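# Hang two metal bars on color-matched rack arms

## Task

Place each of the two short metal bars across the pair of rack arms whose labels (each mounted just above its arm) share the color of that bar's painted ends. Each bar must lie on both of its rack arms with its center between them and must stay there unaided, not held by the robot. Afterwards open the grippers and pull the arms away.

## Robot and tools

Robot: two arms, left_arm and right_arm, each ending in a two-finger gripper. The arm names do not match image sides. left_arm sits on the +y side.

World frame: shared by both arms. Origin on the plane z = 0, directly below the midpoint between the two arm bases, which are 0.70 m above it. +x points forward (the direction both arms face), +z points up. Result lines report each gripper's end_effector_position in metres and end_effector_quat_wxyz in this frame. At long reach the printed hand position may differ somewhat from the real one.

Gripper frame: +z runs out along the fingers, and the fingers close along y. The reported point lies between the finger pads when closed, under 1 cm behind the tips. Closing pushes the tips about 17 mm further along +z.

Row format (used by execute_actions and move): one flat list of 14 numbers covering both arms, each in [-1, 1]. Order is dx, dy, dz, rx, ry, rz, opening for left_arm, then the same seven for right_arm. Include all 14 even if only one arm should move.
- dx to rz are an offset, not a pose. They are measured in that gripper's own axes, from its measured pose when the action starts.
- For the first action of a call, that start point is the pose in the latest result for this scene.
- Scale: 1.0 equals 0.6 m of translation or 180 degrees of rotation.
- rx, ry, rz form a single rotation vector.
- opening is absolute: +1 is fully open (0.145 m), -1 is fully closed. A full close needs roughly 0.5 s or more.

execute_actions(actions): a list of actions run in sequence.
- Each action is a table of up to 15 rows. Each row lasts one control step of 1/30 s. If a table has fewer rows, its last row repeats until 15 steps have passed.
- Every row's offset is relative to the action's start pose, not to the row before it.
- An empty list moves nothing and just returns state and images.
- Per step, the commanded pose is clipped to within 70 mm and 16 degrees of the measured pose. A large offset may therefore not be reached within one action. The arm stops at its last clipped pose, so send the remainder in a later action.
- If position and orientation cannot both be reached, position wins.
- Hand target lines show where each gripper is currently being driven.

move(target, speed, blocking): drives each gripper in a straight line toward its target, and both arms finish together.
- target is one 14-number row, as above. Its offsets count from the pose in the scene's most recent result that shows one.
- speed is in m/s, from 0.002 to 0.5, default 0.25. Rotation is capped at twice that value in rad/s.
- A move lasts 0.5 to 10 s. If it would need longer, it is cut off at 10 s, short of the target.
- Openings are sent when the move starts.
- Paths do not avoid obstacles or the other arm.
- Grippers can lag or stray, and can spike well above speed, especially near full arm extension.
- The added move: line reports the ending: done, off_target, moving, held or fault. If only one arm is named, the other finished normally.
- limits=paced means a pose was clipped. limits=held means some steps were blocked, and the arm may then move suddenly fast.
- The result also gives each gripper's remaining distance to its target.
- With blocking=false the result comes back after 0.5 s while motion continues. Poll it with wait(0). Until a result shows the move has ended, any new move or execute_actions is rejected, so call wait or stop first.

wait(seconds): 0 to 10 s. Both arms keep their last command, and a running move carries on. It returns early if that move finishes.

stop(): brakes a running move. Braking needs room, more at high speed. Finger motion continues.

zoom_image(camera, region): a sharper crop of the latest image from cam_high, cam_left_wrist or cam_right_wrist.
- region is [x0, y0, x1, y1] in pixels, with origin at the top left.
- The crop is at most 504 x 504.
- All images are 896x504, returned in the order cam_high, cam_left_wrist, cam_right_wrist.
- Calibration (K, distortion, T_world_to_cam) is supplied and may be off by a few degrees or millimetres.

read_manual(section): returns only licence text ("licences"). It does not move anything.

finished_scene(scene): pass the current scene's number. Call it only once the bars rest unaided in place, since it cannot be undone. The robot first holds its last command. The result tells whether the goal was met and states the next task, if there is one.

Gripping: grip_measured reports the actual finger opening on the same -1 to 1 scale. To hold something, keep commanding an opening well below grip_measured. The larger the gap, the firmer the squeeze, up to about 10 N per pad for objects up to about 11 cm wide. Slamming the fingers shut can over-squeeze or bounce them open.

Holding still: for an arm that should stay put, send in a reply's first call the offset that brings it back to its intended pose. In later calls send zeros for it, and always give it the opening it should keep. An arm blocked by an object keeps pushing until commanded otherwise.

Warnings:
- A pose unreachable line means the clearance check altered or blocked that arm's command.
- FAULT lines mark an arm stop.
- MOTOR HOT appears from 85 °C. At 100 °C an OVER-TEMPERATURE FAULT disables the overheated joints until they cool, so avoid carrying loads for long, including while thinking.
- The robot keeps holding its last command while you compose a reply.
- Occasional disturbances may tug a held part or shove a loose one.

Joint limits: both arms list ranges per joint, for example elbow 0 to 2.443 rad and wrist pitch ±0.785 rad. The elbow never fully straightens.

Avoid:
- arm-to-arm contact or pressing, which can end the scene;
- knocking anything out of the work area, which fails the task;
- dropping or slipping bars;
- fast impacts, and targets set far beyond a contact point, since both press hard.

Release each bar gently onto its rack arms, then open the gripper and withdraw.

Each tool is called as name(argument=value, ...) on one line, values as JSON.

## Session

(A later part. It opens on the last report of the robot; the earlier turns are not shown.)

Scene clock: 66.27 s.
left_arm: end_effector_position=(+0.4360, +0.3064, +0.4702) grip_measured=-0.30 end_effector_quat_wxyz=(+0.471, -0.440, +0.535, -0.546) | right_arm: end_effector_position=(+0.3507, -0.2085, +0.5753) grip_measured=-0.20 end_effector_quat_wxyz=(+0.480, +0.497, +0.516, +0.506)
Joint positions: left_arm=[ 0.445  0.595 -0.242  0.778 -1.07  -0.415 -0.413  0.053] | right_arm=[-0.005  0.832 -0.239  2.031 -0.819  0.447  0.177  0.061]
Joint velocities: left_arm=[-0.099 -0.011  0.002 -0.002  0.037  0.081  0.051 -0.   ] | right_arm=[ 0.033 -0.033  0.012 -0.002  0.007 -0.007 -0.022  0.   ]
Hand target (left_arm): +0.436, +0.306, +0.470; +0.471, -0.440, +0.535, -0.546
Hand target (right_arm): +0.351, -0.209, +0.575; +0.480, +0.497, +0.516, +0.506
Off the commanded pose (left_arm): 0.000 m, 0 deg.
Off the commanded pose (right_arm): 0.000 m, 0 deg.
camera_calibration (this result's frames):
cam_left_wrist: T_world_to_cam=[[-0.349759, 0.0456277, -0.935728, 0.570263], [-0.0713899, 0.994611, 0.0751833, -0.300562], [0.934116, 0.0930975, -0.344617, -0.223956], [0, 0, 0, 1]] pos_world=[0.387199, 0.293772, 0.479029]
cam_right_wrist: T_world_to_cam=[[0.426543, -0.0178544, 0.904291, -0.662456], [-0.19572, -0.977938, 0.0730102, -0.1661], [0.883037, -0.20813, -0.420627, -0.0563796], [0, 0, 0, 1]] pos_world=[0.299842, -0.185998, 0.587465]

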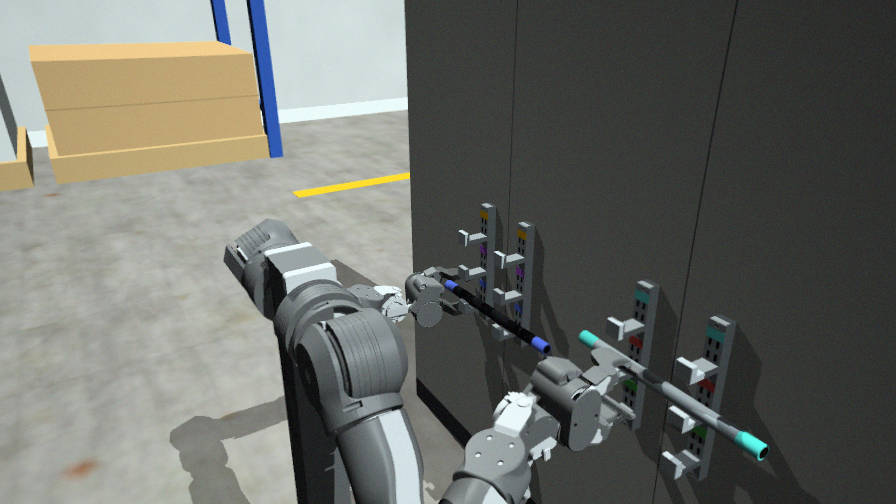

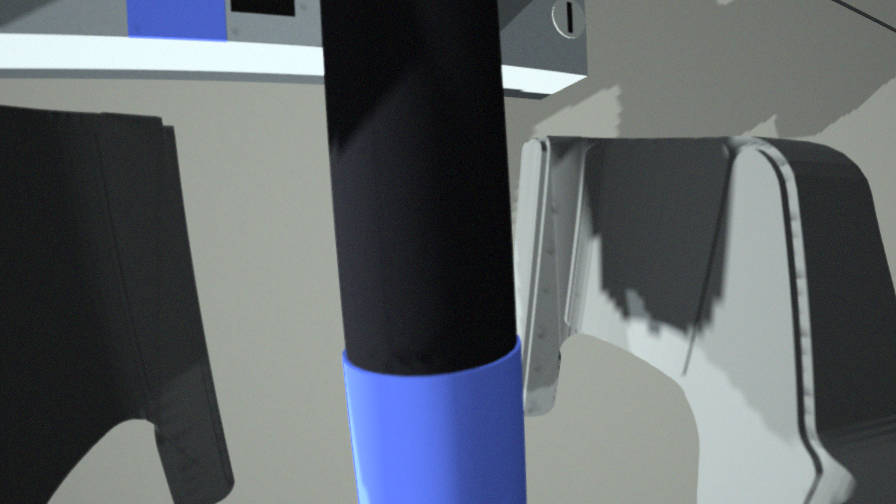

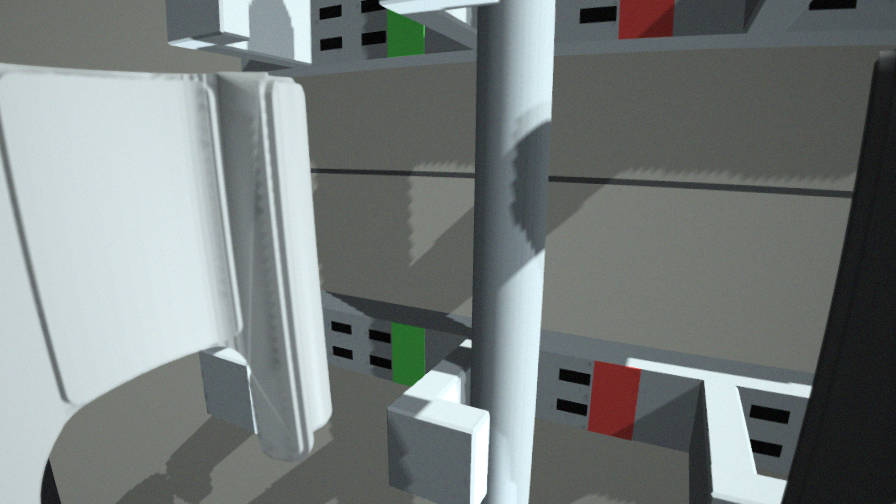

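move(target=[0,0.013,0,0,0,0,-0.3, 0,-0.047,0.05,0,0,0,-0.2], speed=0.05)

move(target=[0,0,-0.15,0,0,0,-0.3, 0,0,0.06,0,0,0,-0.2], speed=0.1)

Scene clock: 67.97 s.
left_arm: end_effector_position=(+0.4358, +0.3080, +0.4615) grip_measured=-0.30 end_effector_quat_wxyz=(+0.471, -0.442, +0.536, -0.543) | right_arm: end_effector_position=(+0.3794, -0.2090, +0.5450) grip_measured=-0.20 end_effector_quat_wxyz=(+0.480, +0.501, +0.516, +0.503)
Joint positions: left_arm=[ 0.461  0.579 -0.245  0.72  -1.1   -0.425 -0.45   0.053] | right_arm=[ 0.112  0.723 -0.329  1.814 -0.869  0.368  0.111  0.061]
Joint velocities: left_arm=[ 0.055  0.033 -0.002  0.002  0.051  0.051  0.022  0.   ] | right_arm=[-0.033 -0.077 -0.017  0.002 -0.007  0.007  0.007 -0.   ]
Hand target (left_arm): +0.436, +0.307, +0.463; +0.471, -0.440, +0.535, -0.546
Hand target (right_arm): +0.380, -0.208, +0.546; +0.481, +0.497, +0.515, +0.506
Off the commanded pose (left_arm): 0.002 m, 0 deg.
Off the commanded pose (right_arm): 0.002 m, 1 deg.
move: done
camera_calibration (this result's frames):
cam_left_wrist: T_world_to_cam=[[-0.355203, 0.0463319, -0.93364, 0.563203], [-0.0758249, 0.994052, 0.0781774, -0.300854], [0.931709, 0.0985621, -0.349577, -0.225238], [0, 0, 0, 1]] pos_world=[0.387095, 0.29517, 0.470611]
cam_right_wrist: T_world_to_cam=[[0.432154, -0.021654, 0.90154, -0.648727], [-0.201469, -0.976762, 0.0731139, -0.156352], [0.879007, -0.213229, -0.426475, -0.0909077], [0, 0, 0, 1]] pos_world=[0.328759, -0.186151, 0.557515]

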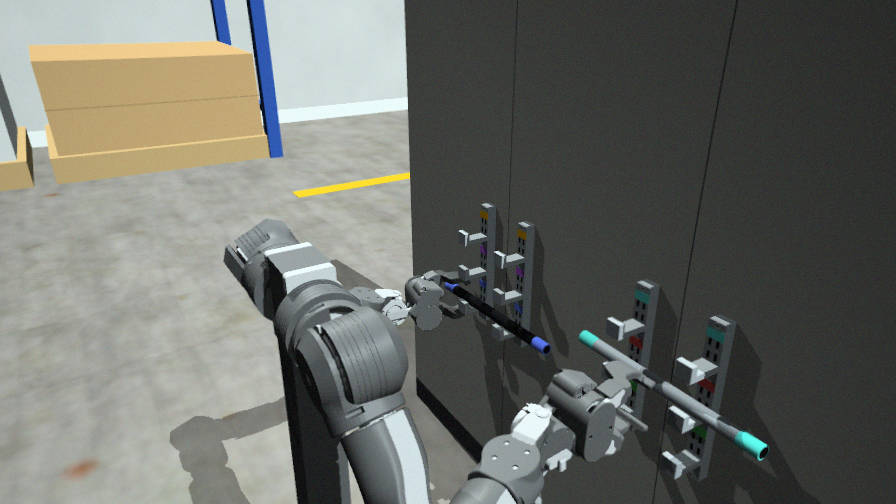

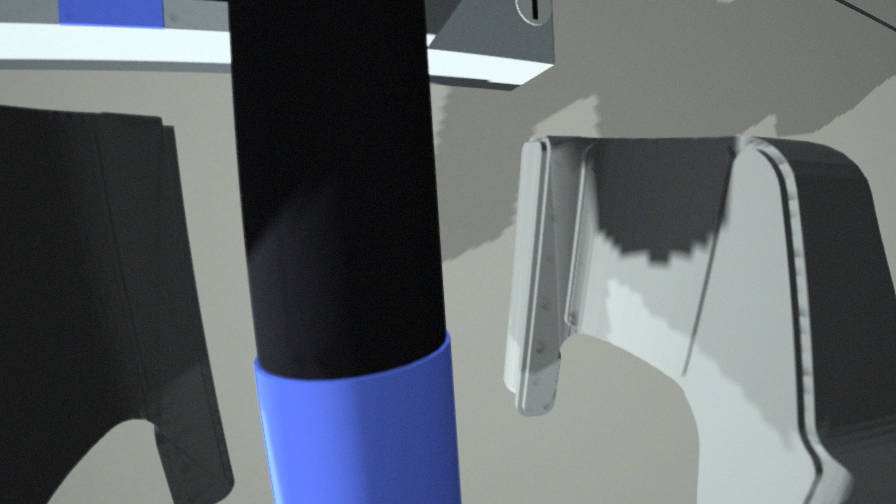

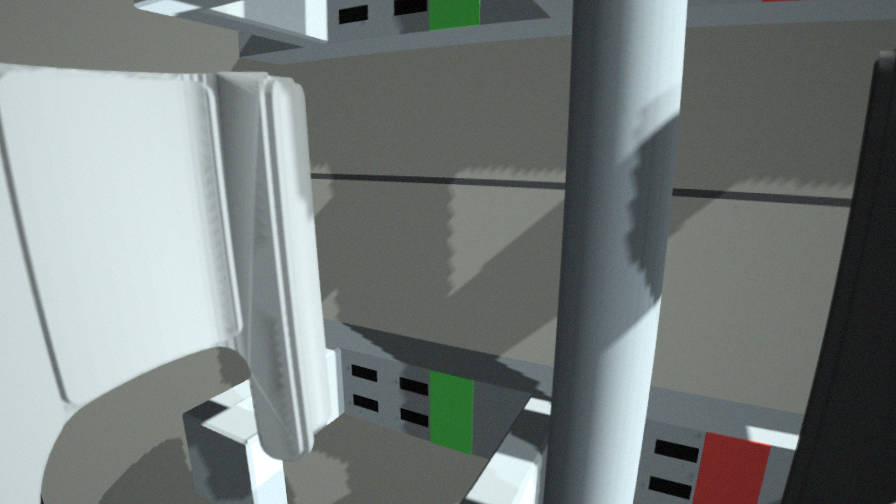

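Scene clock: 69.20 s.
left_arm: end_effector_position=(+0.3461, +0.3205, +0.4530) grip_measured=-0.30 end_effector_quat_wxyz=(+0.465, -0.447, +0.539, -0.542) | right_arm: end_effector_position=(+0.4149, -0.2091, +0.5437) grip_measured=-0.20 end_effector_quat_wxyz=(+0.481, +0.502, +0.513, +0.503)
Joint positions: left_arm=[-0.053  0.702 -0.031  1.158 -0.991 -0.388 -0.442  0.053] | right_arm=[ 0.292  0.66  -0.406  1.633 -0.87   0.326  0.111  0.061]
Joint velocities: left_arm=[-0.055 -0.143 -0.017 -0.002  0.037 -0.095 -0.007 -0.   ] | right_arm=[ 0.011 -0.055 -0.012 -0.012 -0.022 -0.022  0.066 -0.   ]
Hand target (left_arm): +0.347, +0.321, +0.457; +0.469, -0.444, +0.535, -0.545
Hand target (right_arm): +0.415, -0.208, +0.543; +0.480, +0.501, +0.515, +0.503
Off the commanded pose (left_arm): 0.006 m, 1 deg.
Off the commanded pose (right_arm): 0.002 m, 0 deg.
move: off_target (left_arm)
camera_calibration (this result's frames):
cam_left_wrist: T_world_to_cam=[[-0.369465, 0.0422654, -0.928283, 0.526588], [-0.0714703, 0.994714, 0.0737359, -0.319063], [0.926492, 0.0935875, -0.364491, -0.135703], [0, 0, 0, 1]] pos_world=[0.29748, 0.30782, 0.462886]
cam_right_wrist: T_world_to_cam=[[0.430093, -0.0267183, 0.902389, -0.663592], [-0.207539, -0.975717, 0.0700271, -0.144801], [0.878605, -0.217399, -0.425194, -0.124125], [0, 0, 0, 1]] pos_world=[0.364411, -0.185999, 0.556181]

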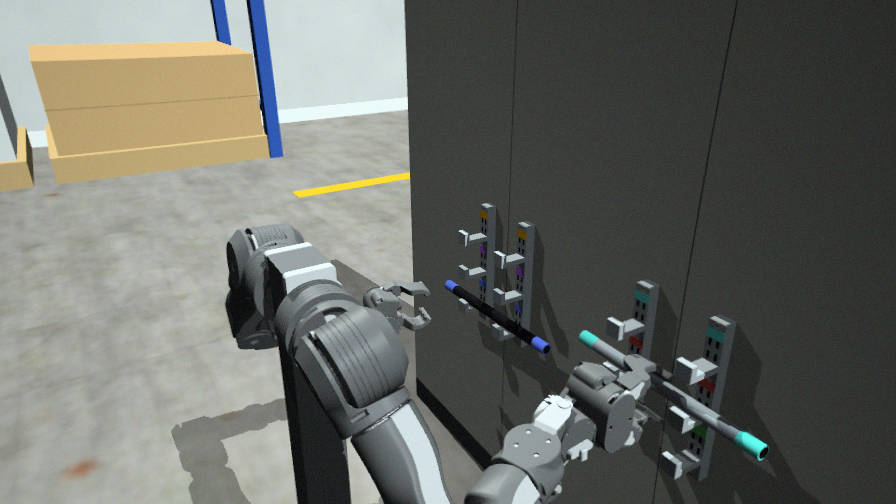

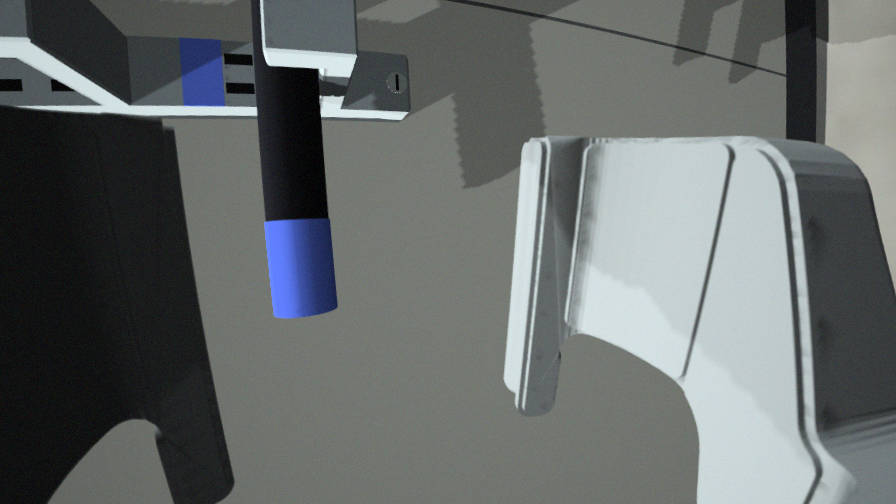

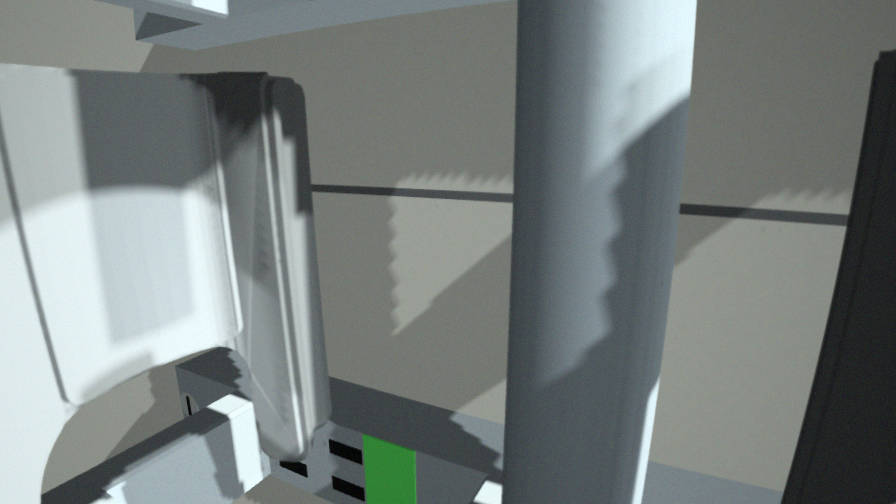

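move(target=[0,0,0,0,0,0,-0.3, 0,0.009,0.029,0,0,0,-0.2], speed=0.06)

zoom_image(camera="cam_high", region=[400,200,580,380])

Scene clock: 70.53 s.
left_arm: end_effector_position=(+0.3461, +0.3205, +0.4530) grip_measured=-0.30 end_effector_quat_wxyz=(+0.465, -0.447, +0.539, -0.542) | right_arm: end_effector_position=(+0.4322, -0.2098, +0.5496) grip_measured=-0.20 end_effector_quat_wxyz=(+0.484, +0.502, +0.510, +0.504)
Joint positions: left_arm=[-0.053  0.702 -0.031  1.158 -0.991 -0.388 -0.442  0.053] | right_arm=[ 0.38   0.633 -0.432  1.554 -0.87   0.308  0.119  0.061]
Joint velocities: left_arm=[ 0.011  0.077  0.007 -0.007  0.007  0.022 -0.037 -0.   ] | right_arm=[-0.011 -0.033  0.002  0.002  0.007 -0.007  0.022 -0.   ]
Hand target (left_arm): +0.346, +0.320, +0.453; +0.465, -0.447, +0.539, -0.542
Hand target (right_arm): +0.433, -0.209, +0.548; +0.481, +0.503, +0.513, +0.503
Off the commanded pose (left_arm): 0.000 m, 0 deg.
Off the commanded pose (right_arm): 0.002 m, 0 deg.
move: done
camera_calibration (this result's frames):
cam_left_wrist: T_world_to_cam=[[-0.369465, 0.0422654, -0.928283, 0.526588], [-0.0714703, 0.994714, 0.0737359, -0.319063], [0.926492, 0.0935875, -0.364491, -0.135703], [0, 0, 0, 1]] pos_world=[0.29748, 0.30782, 0.462886]
cam_right_wrist: T_world_to_cam=[[0.424261, -0.0298688, 0.905047, -0.675895], [-0.21288, -0.974735, 0.0676239, -0.138478], [0.880161, -0.221357, -0.419901, -0.141372], [0, 0, 0, 1]] pos_world=[0.381708, -0.186461, 0.561719]

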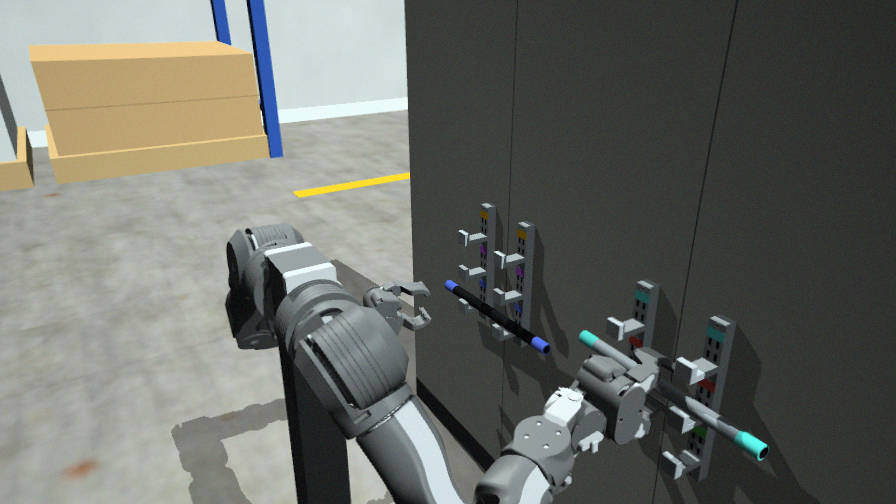

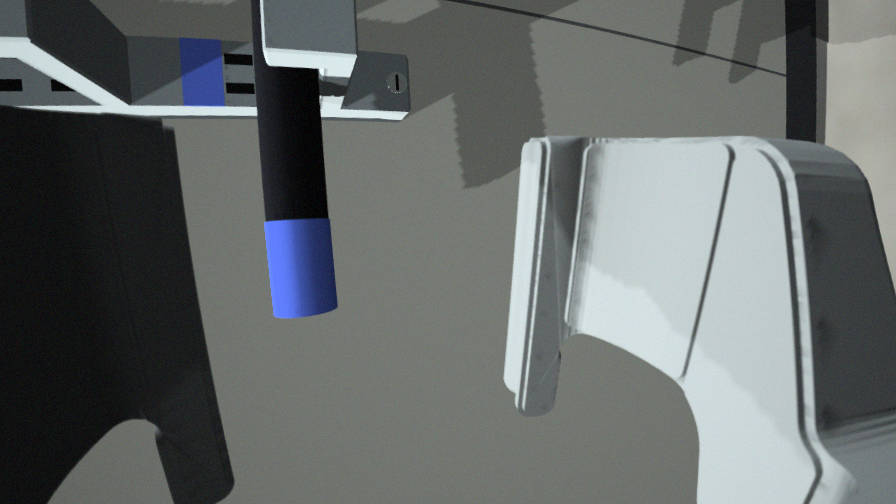

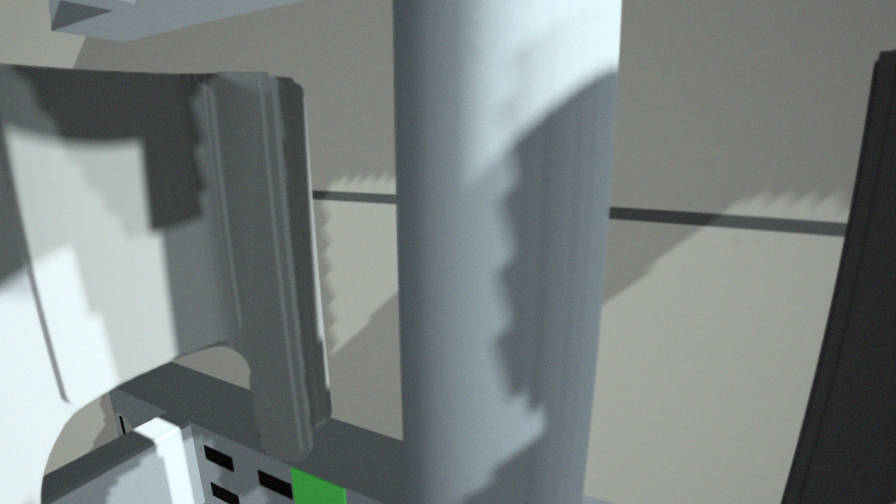

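Region (400, 200, 580, 380) of cam_high's 896x504 image, scaled by 2.800, with more detail than that image has.

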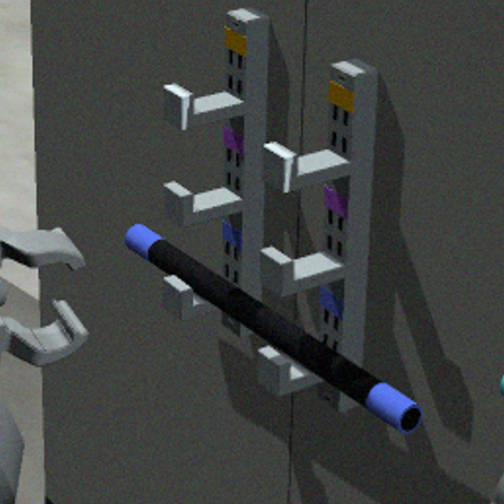

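execute_actions(actions=[[[0,0,0,0,0,0,-0.3,0,0,0,0,0,0,-0.4],[0,0,0,0,0,0,-0.3,0,0,0,0,0,0,-0.5],[0,0,0,0,0,0,-0.3,0,0,0,0,0,0,-0.55],[0,0,0,0,0,0,-0.3,0,0,0,0,0,0,-0.6],[0,0,0,0,0,0,-0.3,0,0,0,0,0,0,-0.65],[0,0,0,0,0,0,-0.3,0,0,0,0,0,0,-0.7],[0,0,0,0,0,0,-0.3,0,0,0,0,0,0,-0.75],[0,0,0,0,0,0,-0.3,0,0,0,0,0,0,-0.8],[0,0,0,0,0,0,-0.3,0,0,0,0,0,0,-0.85],[0,0,0,0,0,0,-0.3,0,0,0,0,0,0,-0.9],[0,0,0,0,0,0,-0.3,0,0,0,0,0,0,-0.95]],[[0,0,0,0,0,0,-0.3,0,0,0,0,0,0,-0.95]]])

move(target=[0,0,0,0,0,0,-0.3, 0,0.048,0,0,0,0,-0.95], speed=0.04)

zoom_image(camera="cam_high", region=[560,260,810,500])

Scene clock: 72.40 s.
left_arm: end_effector_position=(+0.3461, +0.3205, +0.4530) grip_measured=-0.30 end_effector_quat_wxyz=(+0.465, -0.447, +0.539, -0.542) | right_arm: end_effector_position=(+0.4322, -0.2098, +0.5496) grip_measured=-0.74 end_effector_quat_wxyz=(+0.484, +0.502, +0.510, +0.504)
Joint positions: left_arm=[-0.053  0.702 -0.031  1.158 -0.991 -0.388 -0.442  0.053] | right_arm=[ 0.38   0.633 -0.432  1.554 -0.87   0.308  0.119  0.019]
Joint velocities: left_arm=[-0.033 -0.011 -0.007 -0.012 -0.007 -0.022 -0.066  0.   ] | right_arm=[ 0.055 -0.033  0.002  0.007 -0.022  0.007  0.037 -0.   ]
Hand target (left_arm): +0.346, +0.320, +0.453; +0.465, -0.447, +0.539, -0.542
Hand target (right_arm): +0.432, -0.210, +0.550; +0.484, +0.502, +0.510, +0.504
Off the commanded pose (left_arm): 0.000 m, 0 deg.
Off the commanded pose (right_arm): 0.000 m, 0 deg.
camera_calibration (this result's frames):
cam_left_wrist: T_world_to_cam=[[-0.369465, 0.0422654, -0.928283, 0.526588], [-0.0714703, 0.994714, 0.0737359, -0.319063], [0.926492, 0.0935875, -0.364491, -0.135703], [0, 0, 0, 1]] pos_world=[0.29748, 0.30782, 0.462886]
cam_right_wrist: T_world_to_cam=[[0.424261, -0.0298688, 0.905047, -0.675895], [-0.21288, -0.974735, 0.0676239, -0.138478], [0.880161, -0.221357, -0.419901, -0.141372], [0, 0, 0, 1]] pos_world=[0.381708, -0.186461, 0.561719]

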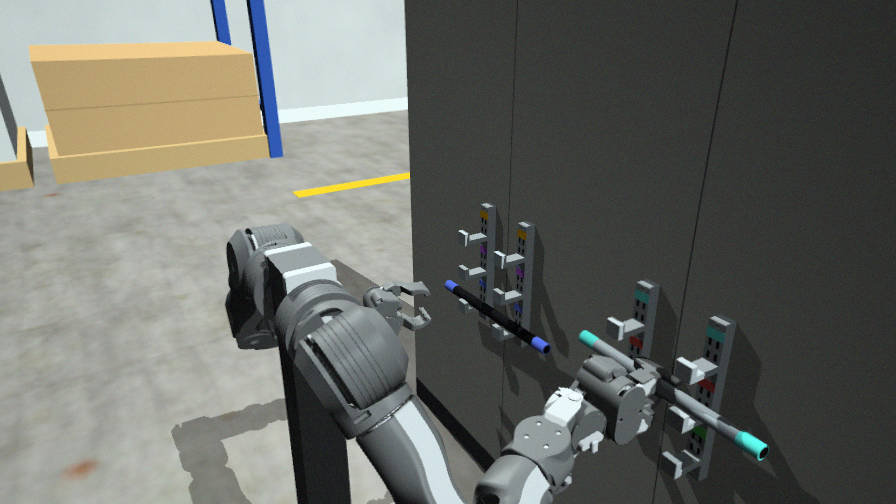

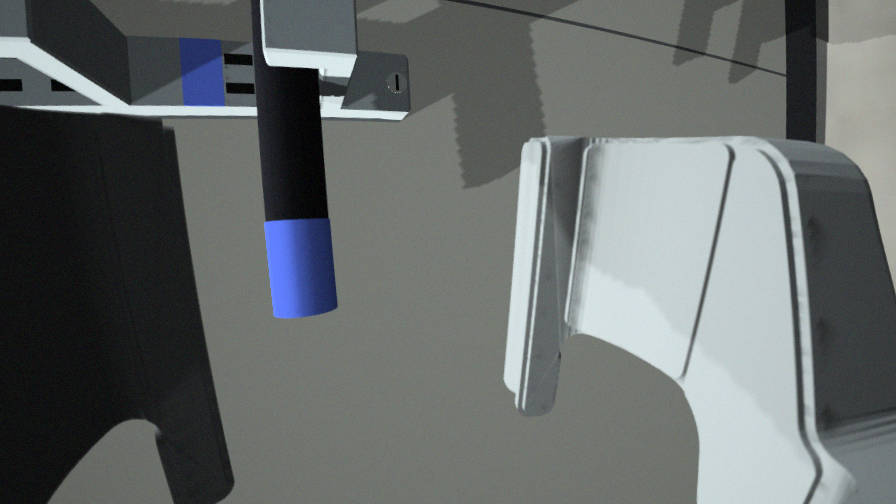

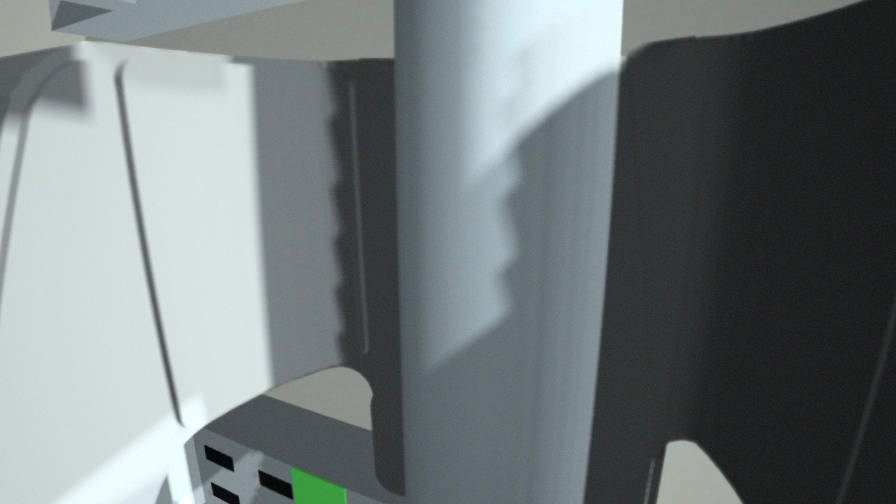

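Scene clock: 73.37 s.
left_arm: end_effector_position=(+0.3461, +0.3205, +0.4530) grip_measured=-0.30 end_effector_quat_wxyz=(+0.465, -0.447, +0.539, -0.542) | right_arm: end_effector_position=(+0.4327, -0.2079, +0.5738) grip_measured=-0.74 end_effector_quat_wxyz=(+0.479, +0.503, +0.514, +0.503)
Joint positions: left_arm=[-0.053  0.702 -0.031  1.158 -0.991 -0.388 -0.442  0.053] | right_arm=[ 0.426  0.665 -0.426  1.623 -0.854  0.334  0.224  0.019]
Joint velocities: left_arm=[-0.143 -0.033 -0.002  0.002 -0.022  0.007 -0.022 -0.   ] | right_arm=[-0.099  0.033  0.007  0.022 -0.007 -0.022  0.007 -0.   ]
Hand target (left_arm): +0.346, +0.320, +0.453; +0.465, -0.447, +0.539, -0.542
Hand target (right_arm): +0.433, -0.209, +0.578; +0.483, +0.502, +0.510, +0.504
Off the commanded pose (left_arm): 0.000 m, 0 deg.
Off the commanded pose (right_arm): 0.005 m, 1 deg.
move: off_target (right_arm)
camera_calibration (this result's frames):
cam_left_wrist: T_world_to_cam=[[-0.369465, 0.0422654, -0.928283, 0.526588], [-0.0714703, 0.994714, 0.0737359, -0.319063], [0.926492, 0.0935875, -0.364491, -0.135703], [0, 0, 0, 1]] pos_world=[0.29748, 0.30782, 0.462886]
cam_right_wrist: T_world_to_cam=[[0.43406, -0.027324, 0.900469, -0.699084], [-0.205608, -0.976164, 0.0694899, -0.142651], [0.877107, -0.215306, -0.429332, -0.123189], [0, 0, 0, 1]] pos_world=[0.382164, -0.184875, 0.586528]

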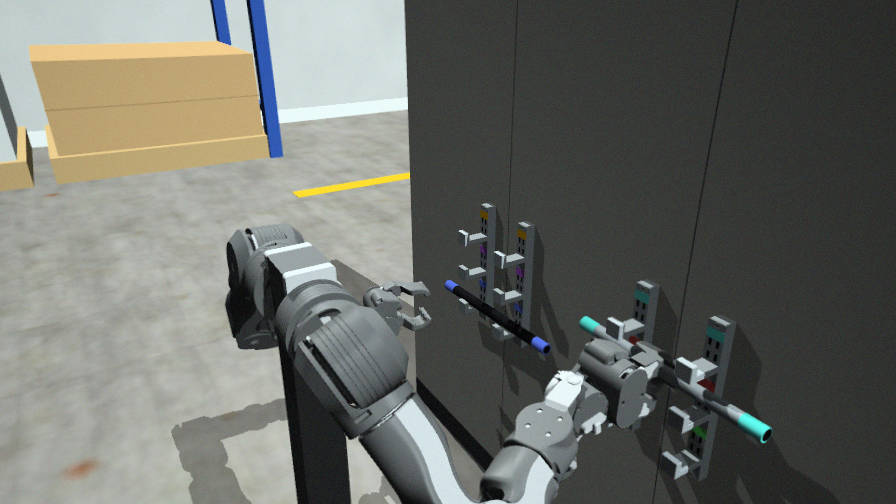

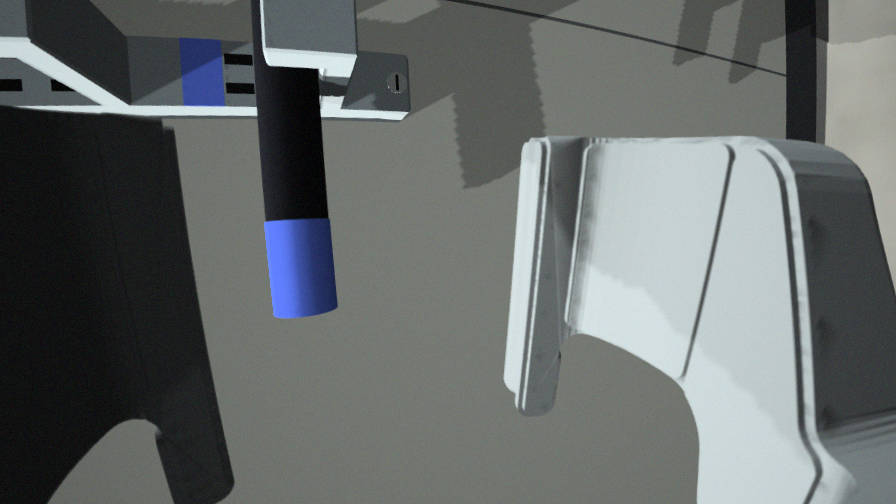

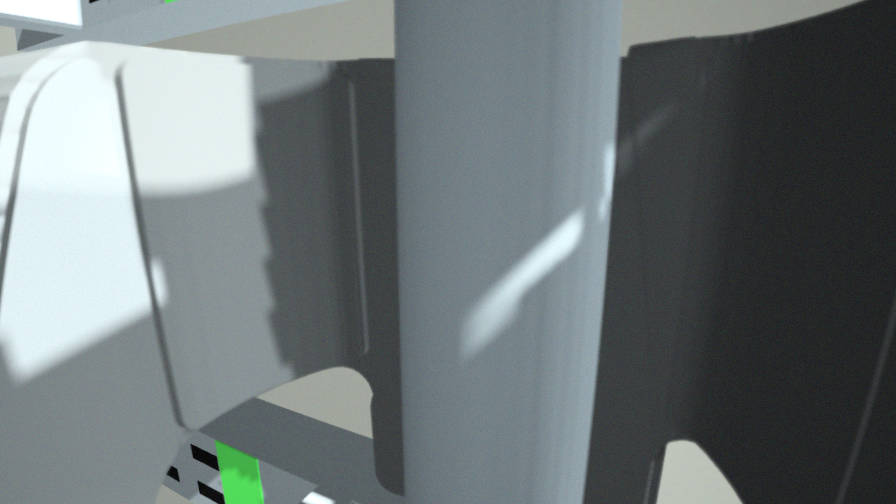

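Region (560, 260, 810, 500) of cam_high's 896x504 image, scaled by 2.016, with more detail than that image has; it fills the top 484 rows of this view, and the rest is white.

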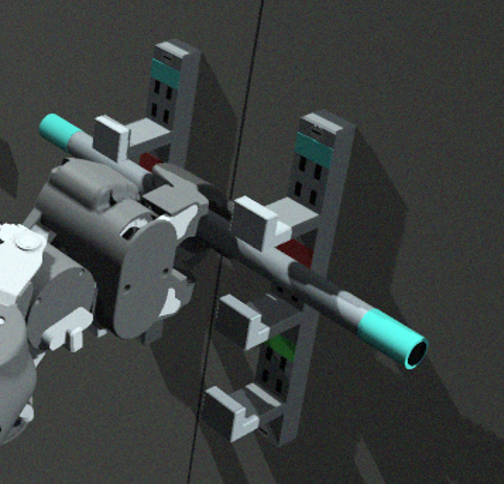

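move(target=[0,0,0,0,0,0,-0.3, 0,0.014,0,0,0,0,-0.95], speed=0.04)

move(target=[0,0,0,0,0,0,-0.3, 0,0,-0.1,0,0,0,-0.95], speed=0.05)

Scene clock: 74.60 s.
left_arm: end_effector_position=(+0.3461, +0.3205, +0.4530) grip_measured=-0.30 end_effector_quat_wxyz=(+0.465, -0.447, +0.539, -0.542) | right_arm: end_effector_position=(+0.4326, -0.2062, +0.5768) grip_measured=-0.74 end_effector_quat_wxyz=(+0.475, +0.505, +0.518, +0.501)
Joint positions: left_arm=[-0.053  0.702 -0.031  1.158 -0.991 -0.388 -0.442  0.053] | right_arm=[ 0.436  0.668 -0.425  1.636 -0.852  0.337  0.256  0.019]
Joint velocities: left_arm=[ 0.033 -0.187 -0.002 -0.017 -0.022 -0.022  0.037 -0.   ] | right_arm=[ 0.011  0.011 -0.002 -0.012 -0.022  0.037 -0.037 -0.   ]
Hand target (left_arm): +0.346, +0.320, +0.453; +0.465, -0.447, +0.539, -0.542
Hand target (right_arm): +0.433, -0.208, +0.582; +0.479, +0.503, +0.514, +0.503
Off the commanded pose (left_arm): 0.000 m, 0 deg.
Off the commanded pose (right_arm): 0.006 m, 1 deg.
move: off_target (right_arm)
camera_calibration (this result's frames):
cam_left_wrist: T_world_to_cam=[[-0.369465, 0.0422654, -0.928283, 0.526588], [-0.0714703, 0.994714, 0.0737359, -0.319063], [0.926492, 0.0935875, -0.364491, -0.135703], [0, 0, 0, 1]] pos_world=[0.29748, 0.30782, 0.462886]
cam_right_wrist: T_world_to_cam=[[0.445471, -0.025149, 0.894943, -0.702957], [-0.199868, -0.977172, 0.0720278, -0.145383], [0.872701, -0.210957, -0.440329, -0.11237], [0, 0, 0, 1]] pos_world=[0.382155, -0.183448, 0.590098]

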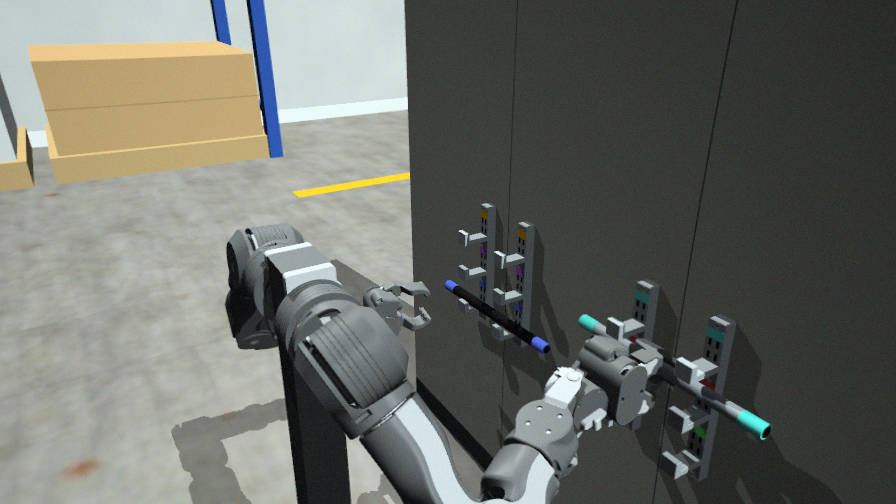

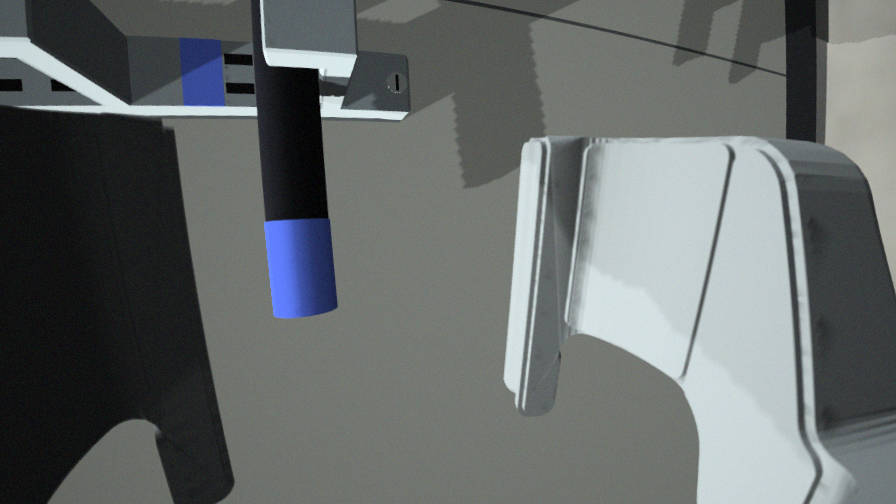

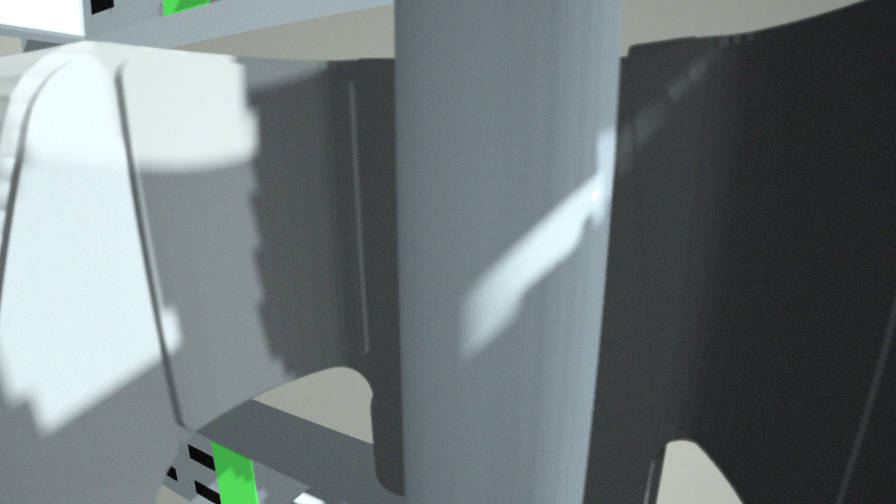

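Scene clock: 76.03 s.
left_arm: end_effector_position=(+0.3461, +0.3205, +0.4530) grip_measured=-0.30 end_effector_quat_wxyz=(+0.465, -0.447, +0.539, -0.542) | right_arm: end_effector_position=(+0.3726, -0.2066, +0.5763) grip_measured=-0.74 end_effector_quat_wxyz=(+0.469, +0.507, +0.524, +0.498)
Joint positions: left_arm=[-0.053  0.702 -0.031  1.158 -0.991 -0.388 -0.442  0.053] | right_arm=[ 0.143  0.802 -0.301  1.95  -0.818  0.433  0.262  0.019]
Joint velocities: left_arm=[ 0.011  0.011 -0.007  0.002  0.022  0.066 -0.051 -0.   ] | right_arm=[-0.055 -0.077 -0.002 -0.007 -0.022 -0.037  0.007 -0.   ]
Hand target (left_arm): +0.346, +0.320, +0.453; +0.465, -0.447, +0.539, -0.542
Hand target (right_arm): +0.373, -0.208, +0.580; +0.474, +0.504, +0.520, +0.501
Off the commanded pose (left_arm): 0.000 m, 0 deg.
Off the commanded pose (right_arm): 0.004 m, 1 deg.
move: off_target (right_arm)
camera_calibration (this result's frames):
cam_left_wrist: T_world_to_cam=[[-0.369465, 0.0422654, -0.928283, 0.526588], [-0.0714703, 0.994714, 0.0737359, -0.319063], [0.926492, 0.0935875, -0.364491, -0.135703], [0, 0, 0, 1]] pos_world=[0.29748, 0.30782, 0.462886]
cam_right_wrist: T_world_to_cam=[[0.459497, -0.0208315, 0.887935, -0.676102], [-0.191423, -0.978553, 0.0761018, -0.163517], [0.867306, -0.204939, -0.45363, -0.0493644], [0, 0, 0, 1]] pos_world=[0.32218, -0.184211, 0.590386]

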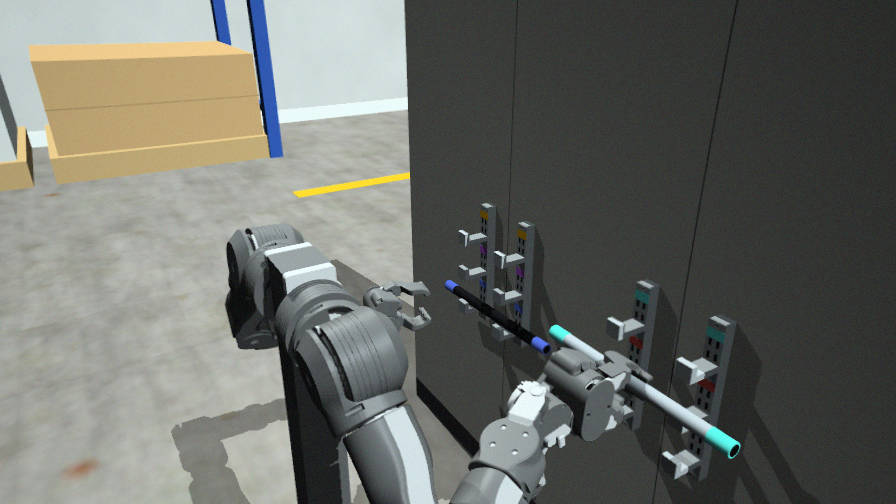

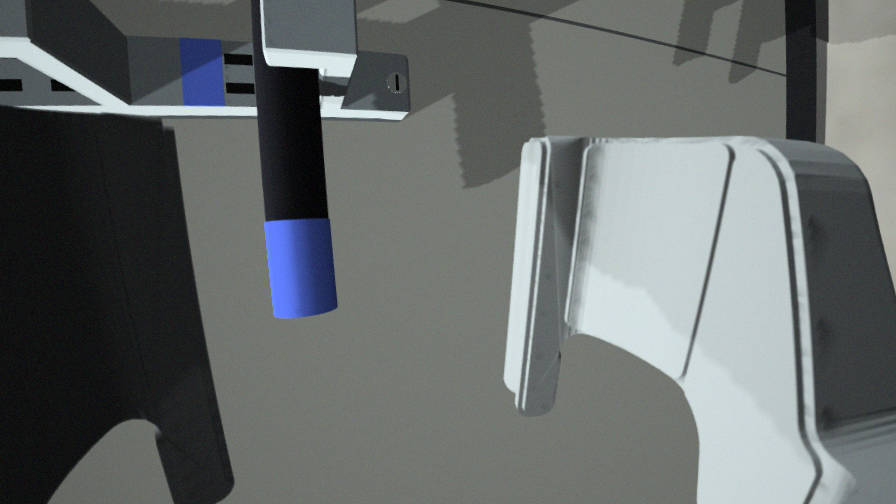

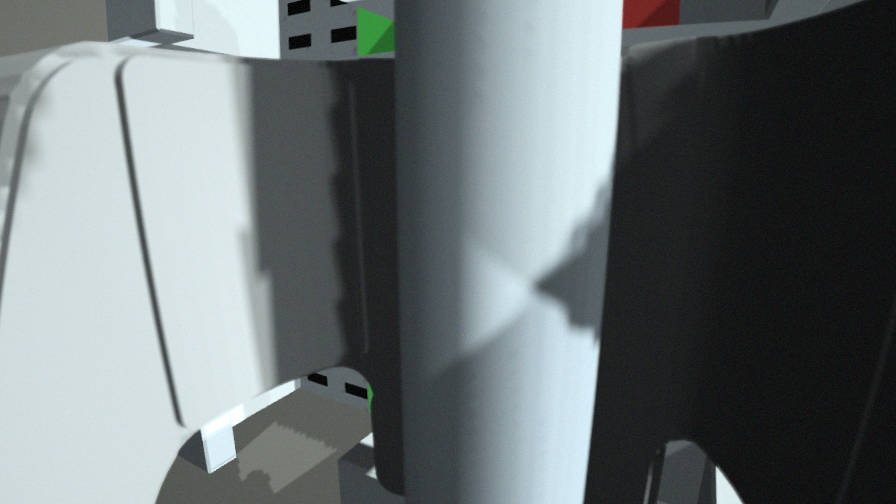

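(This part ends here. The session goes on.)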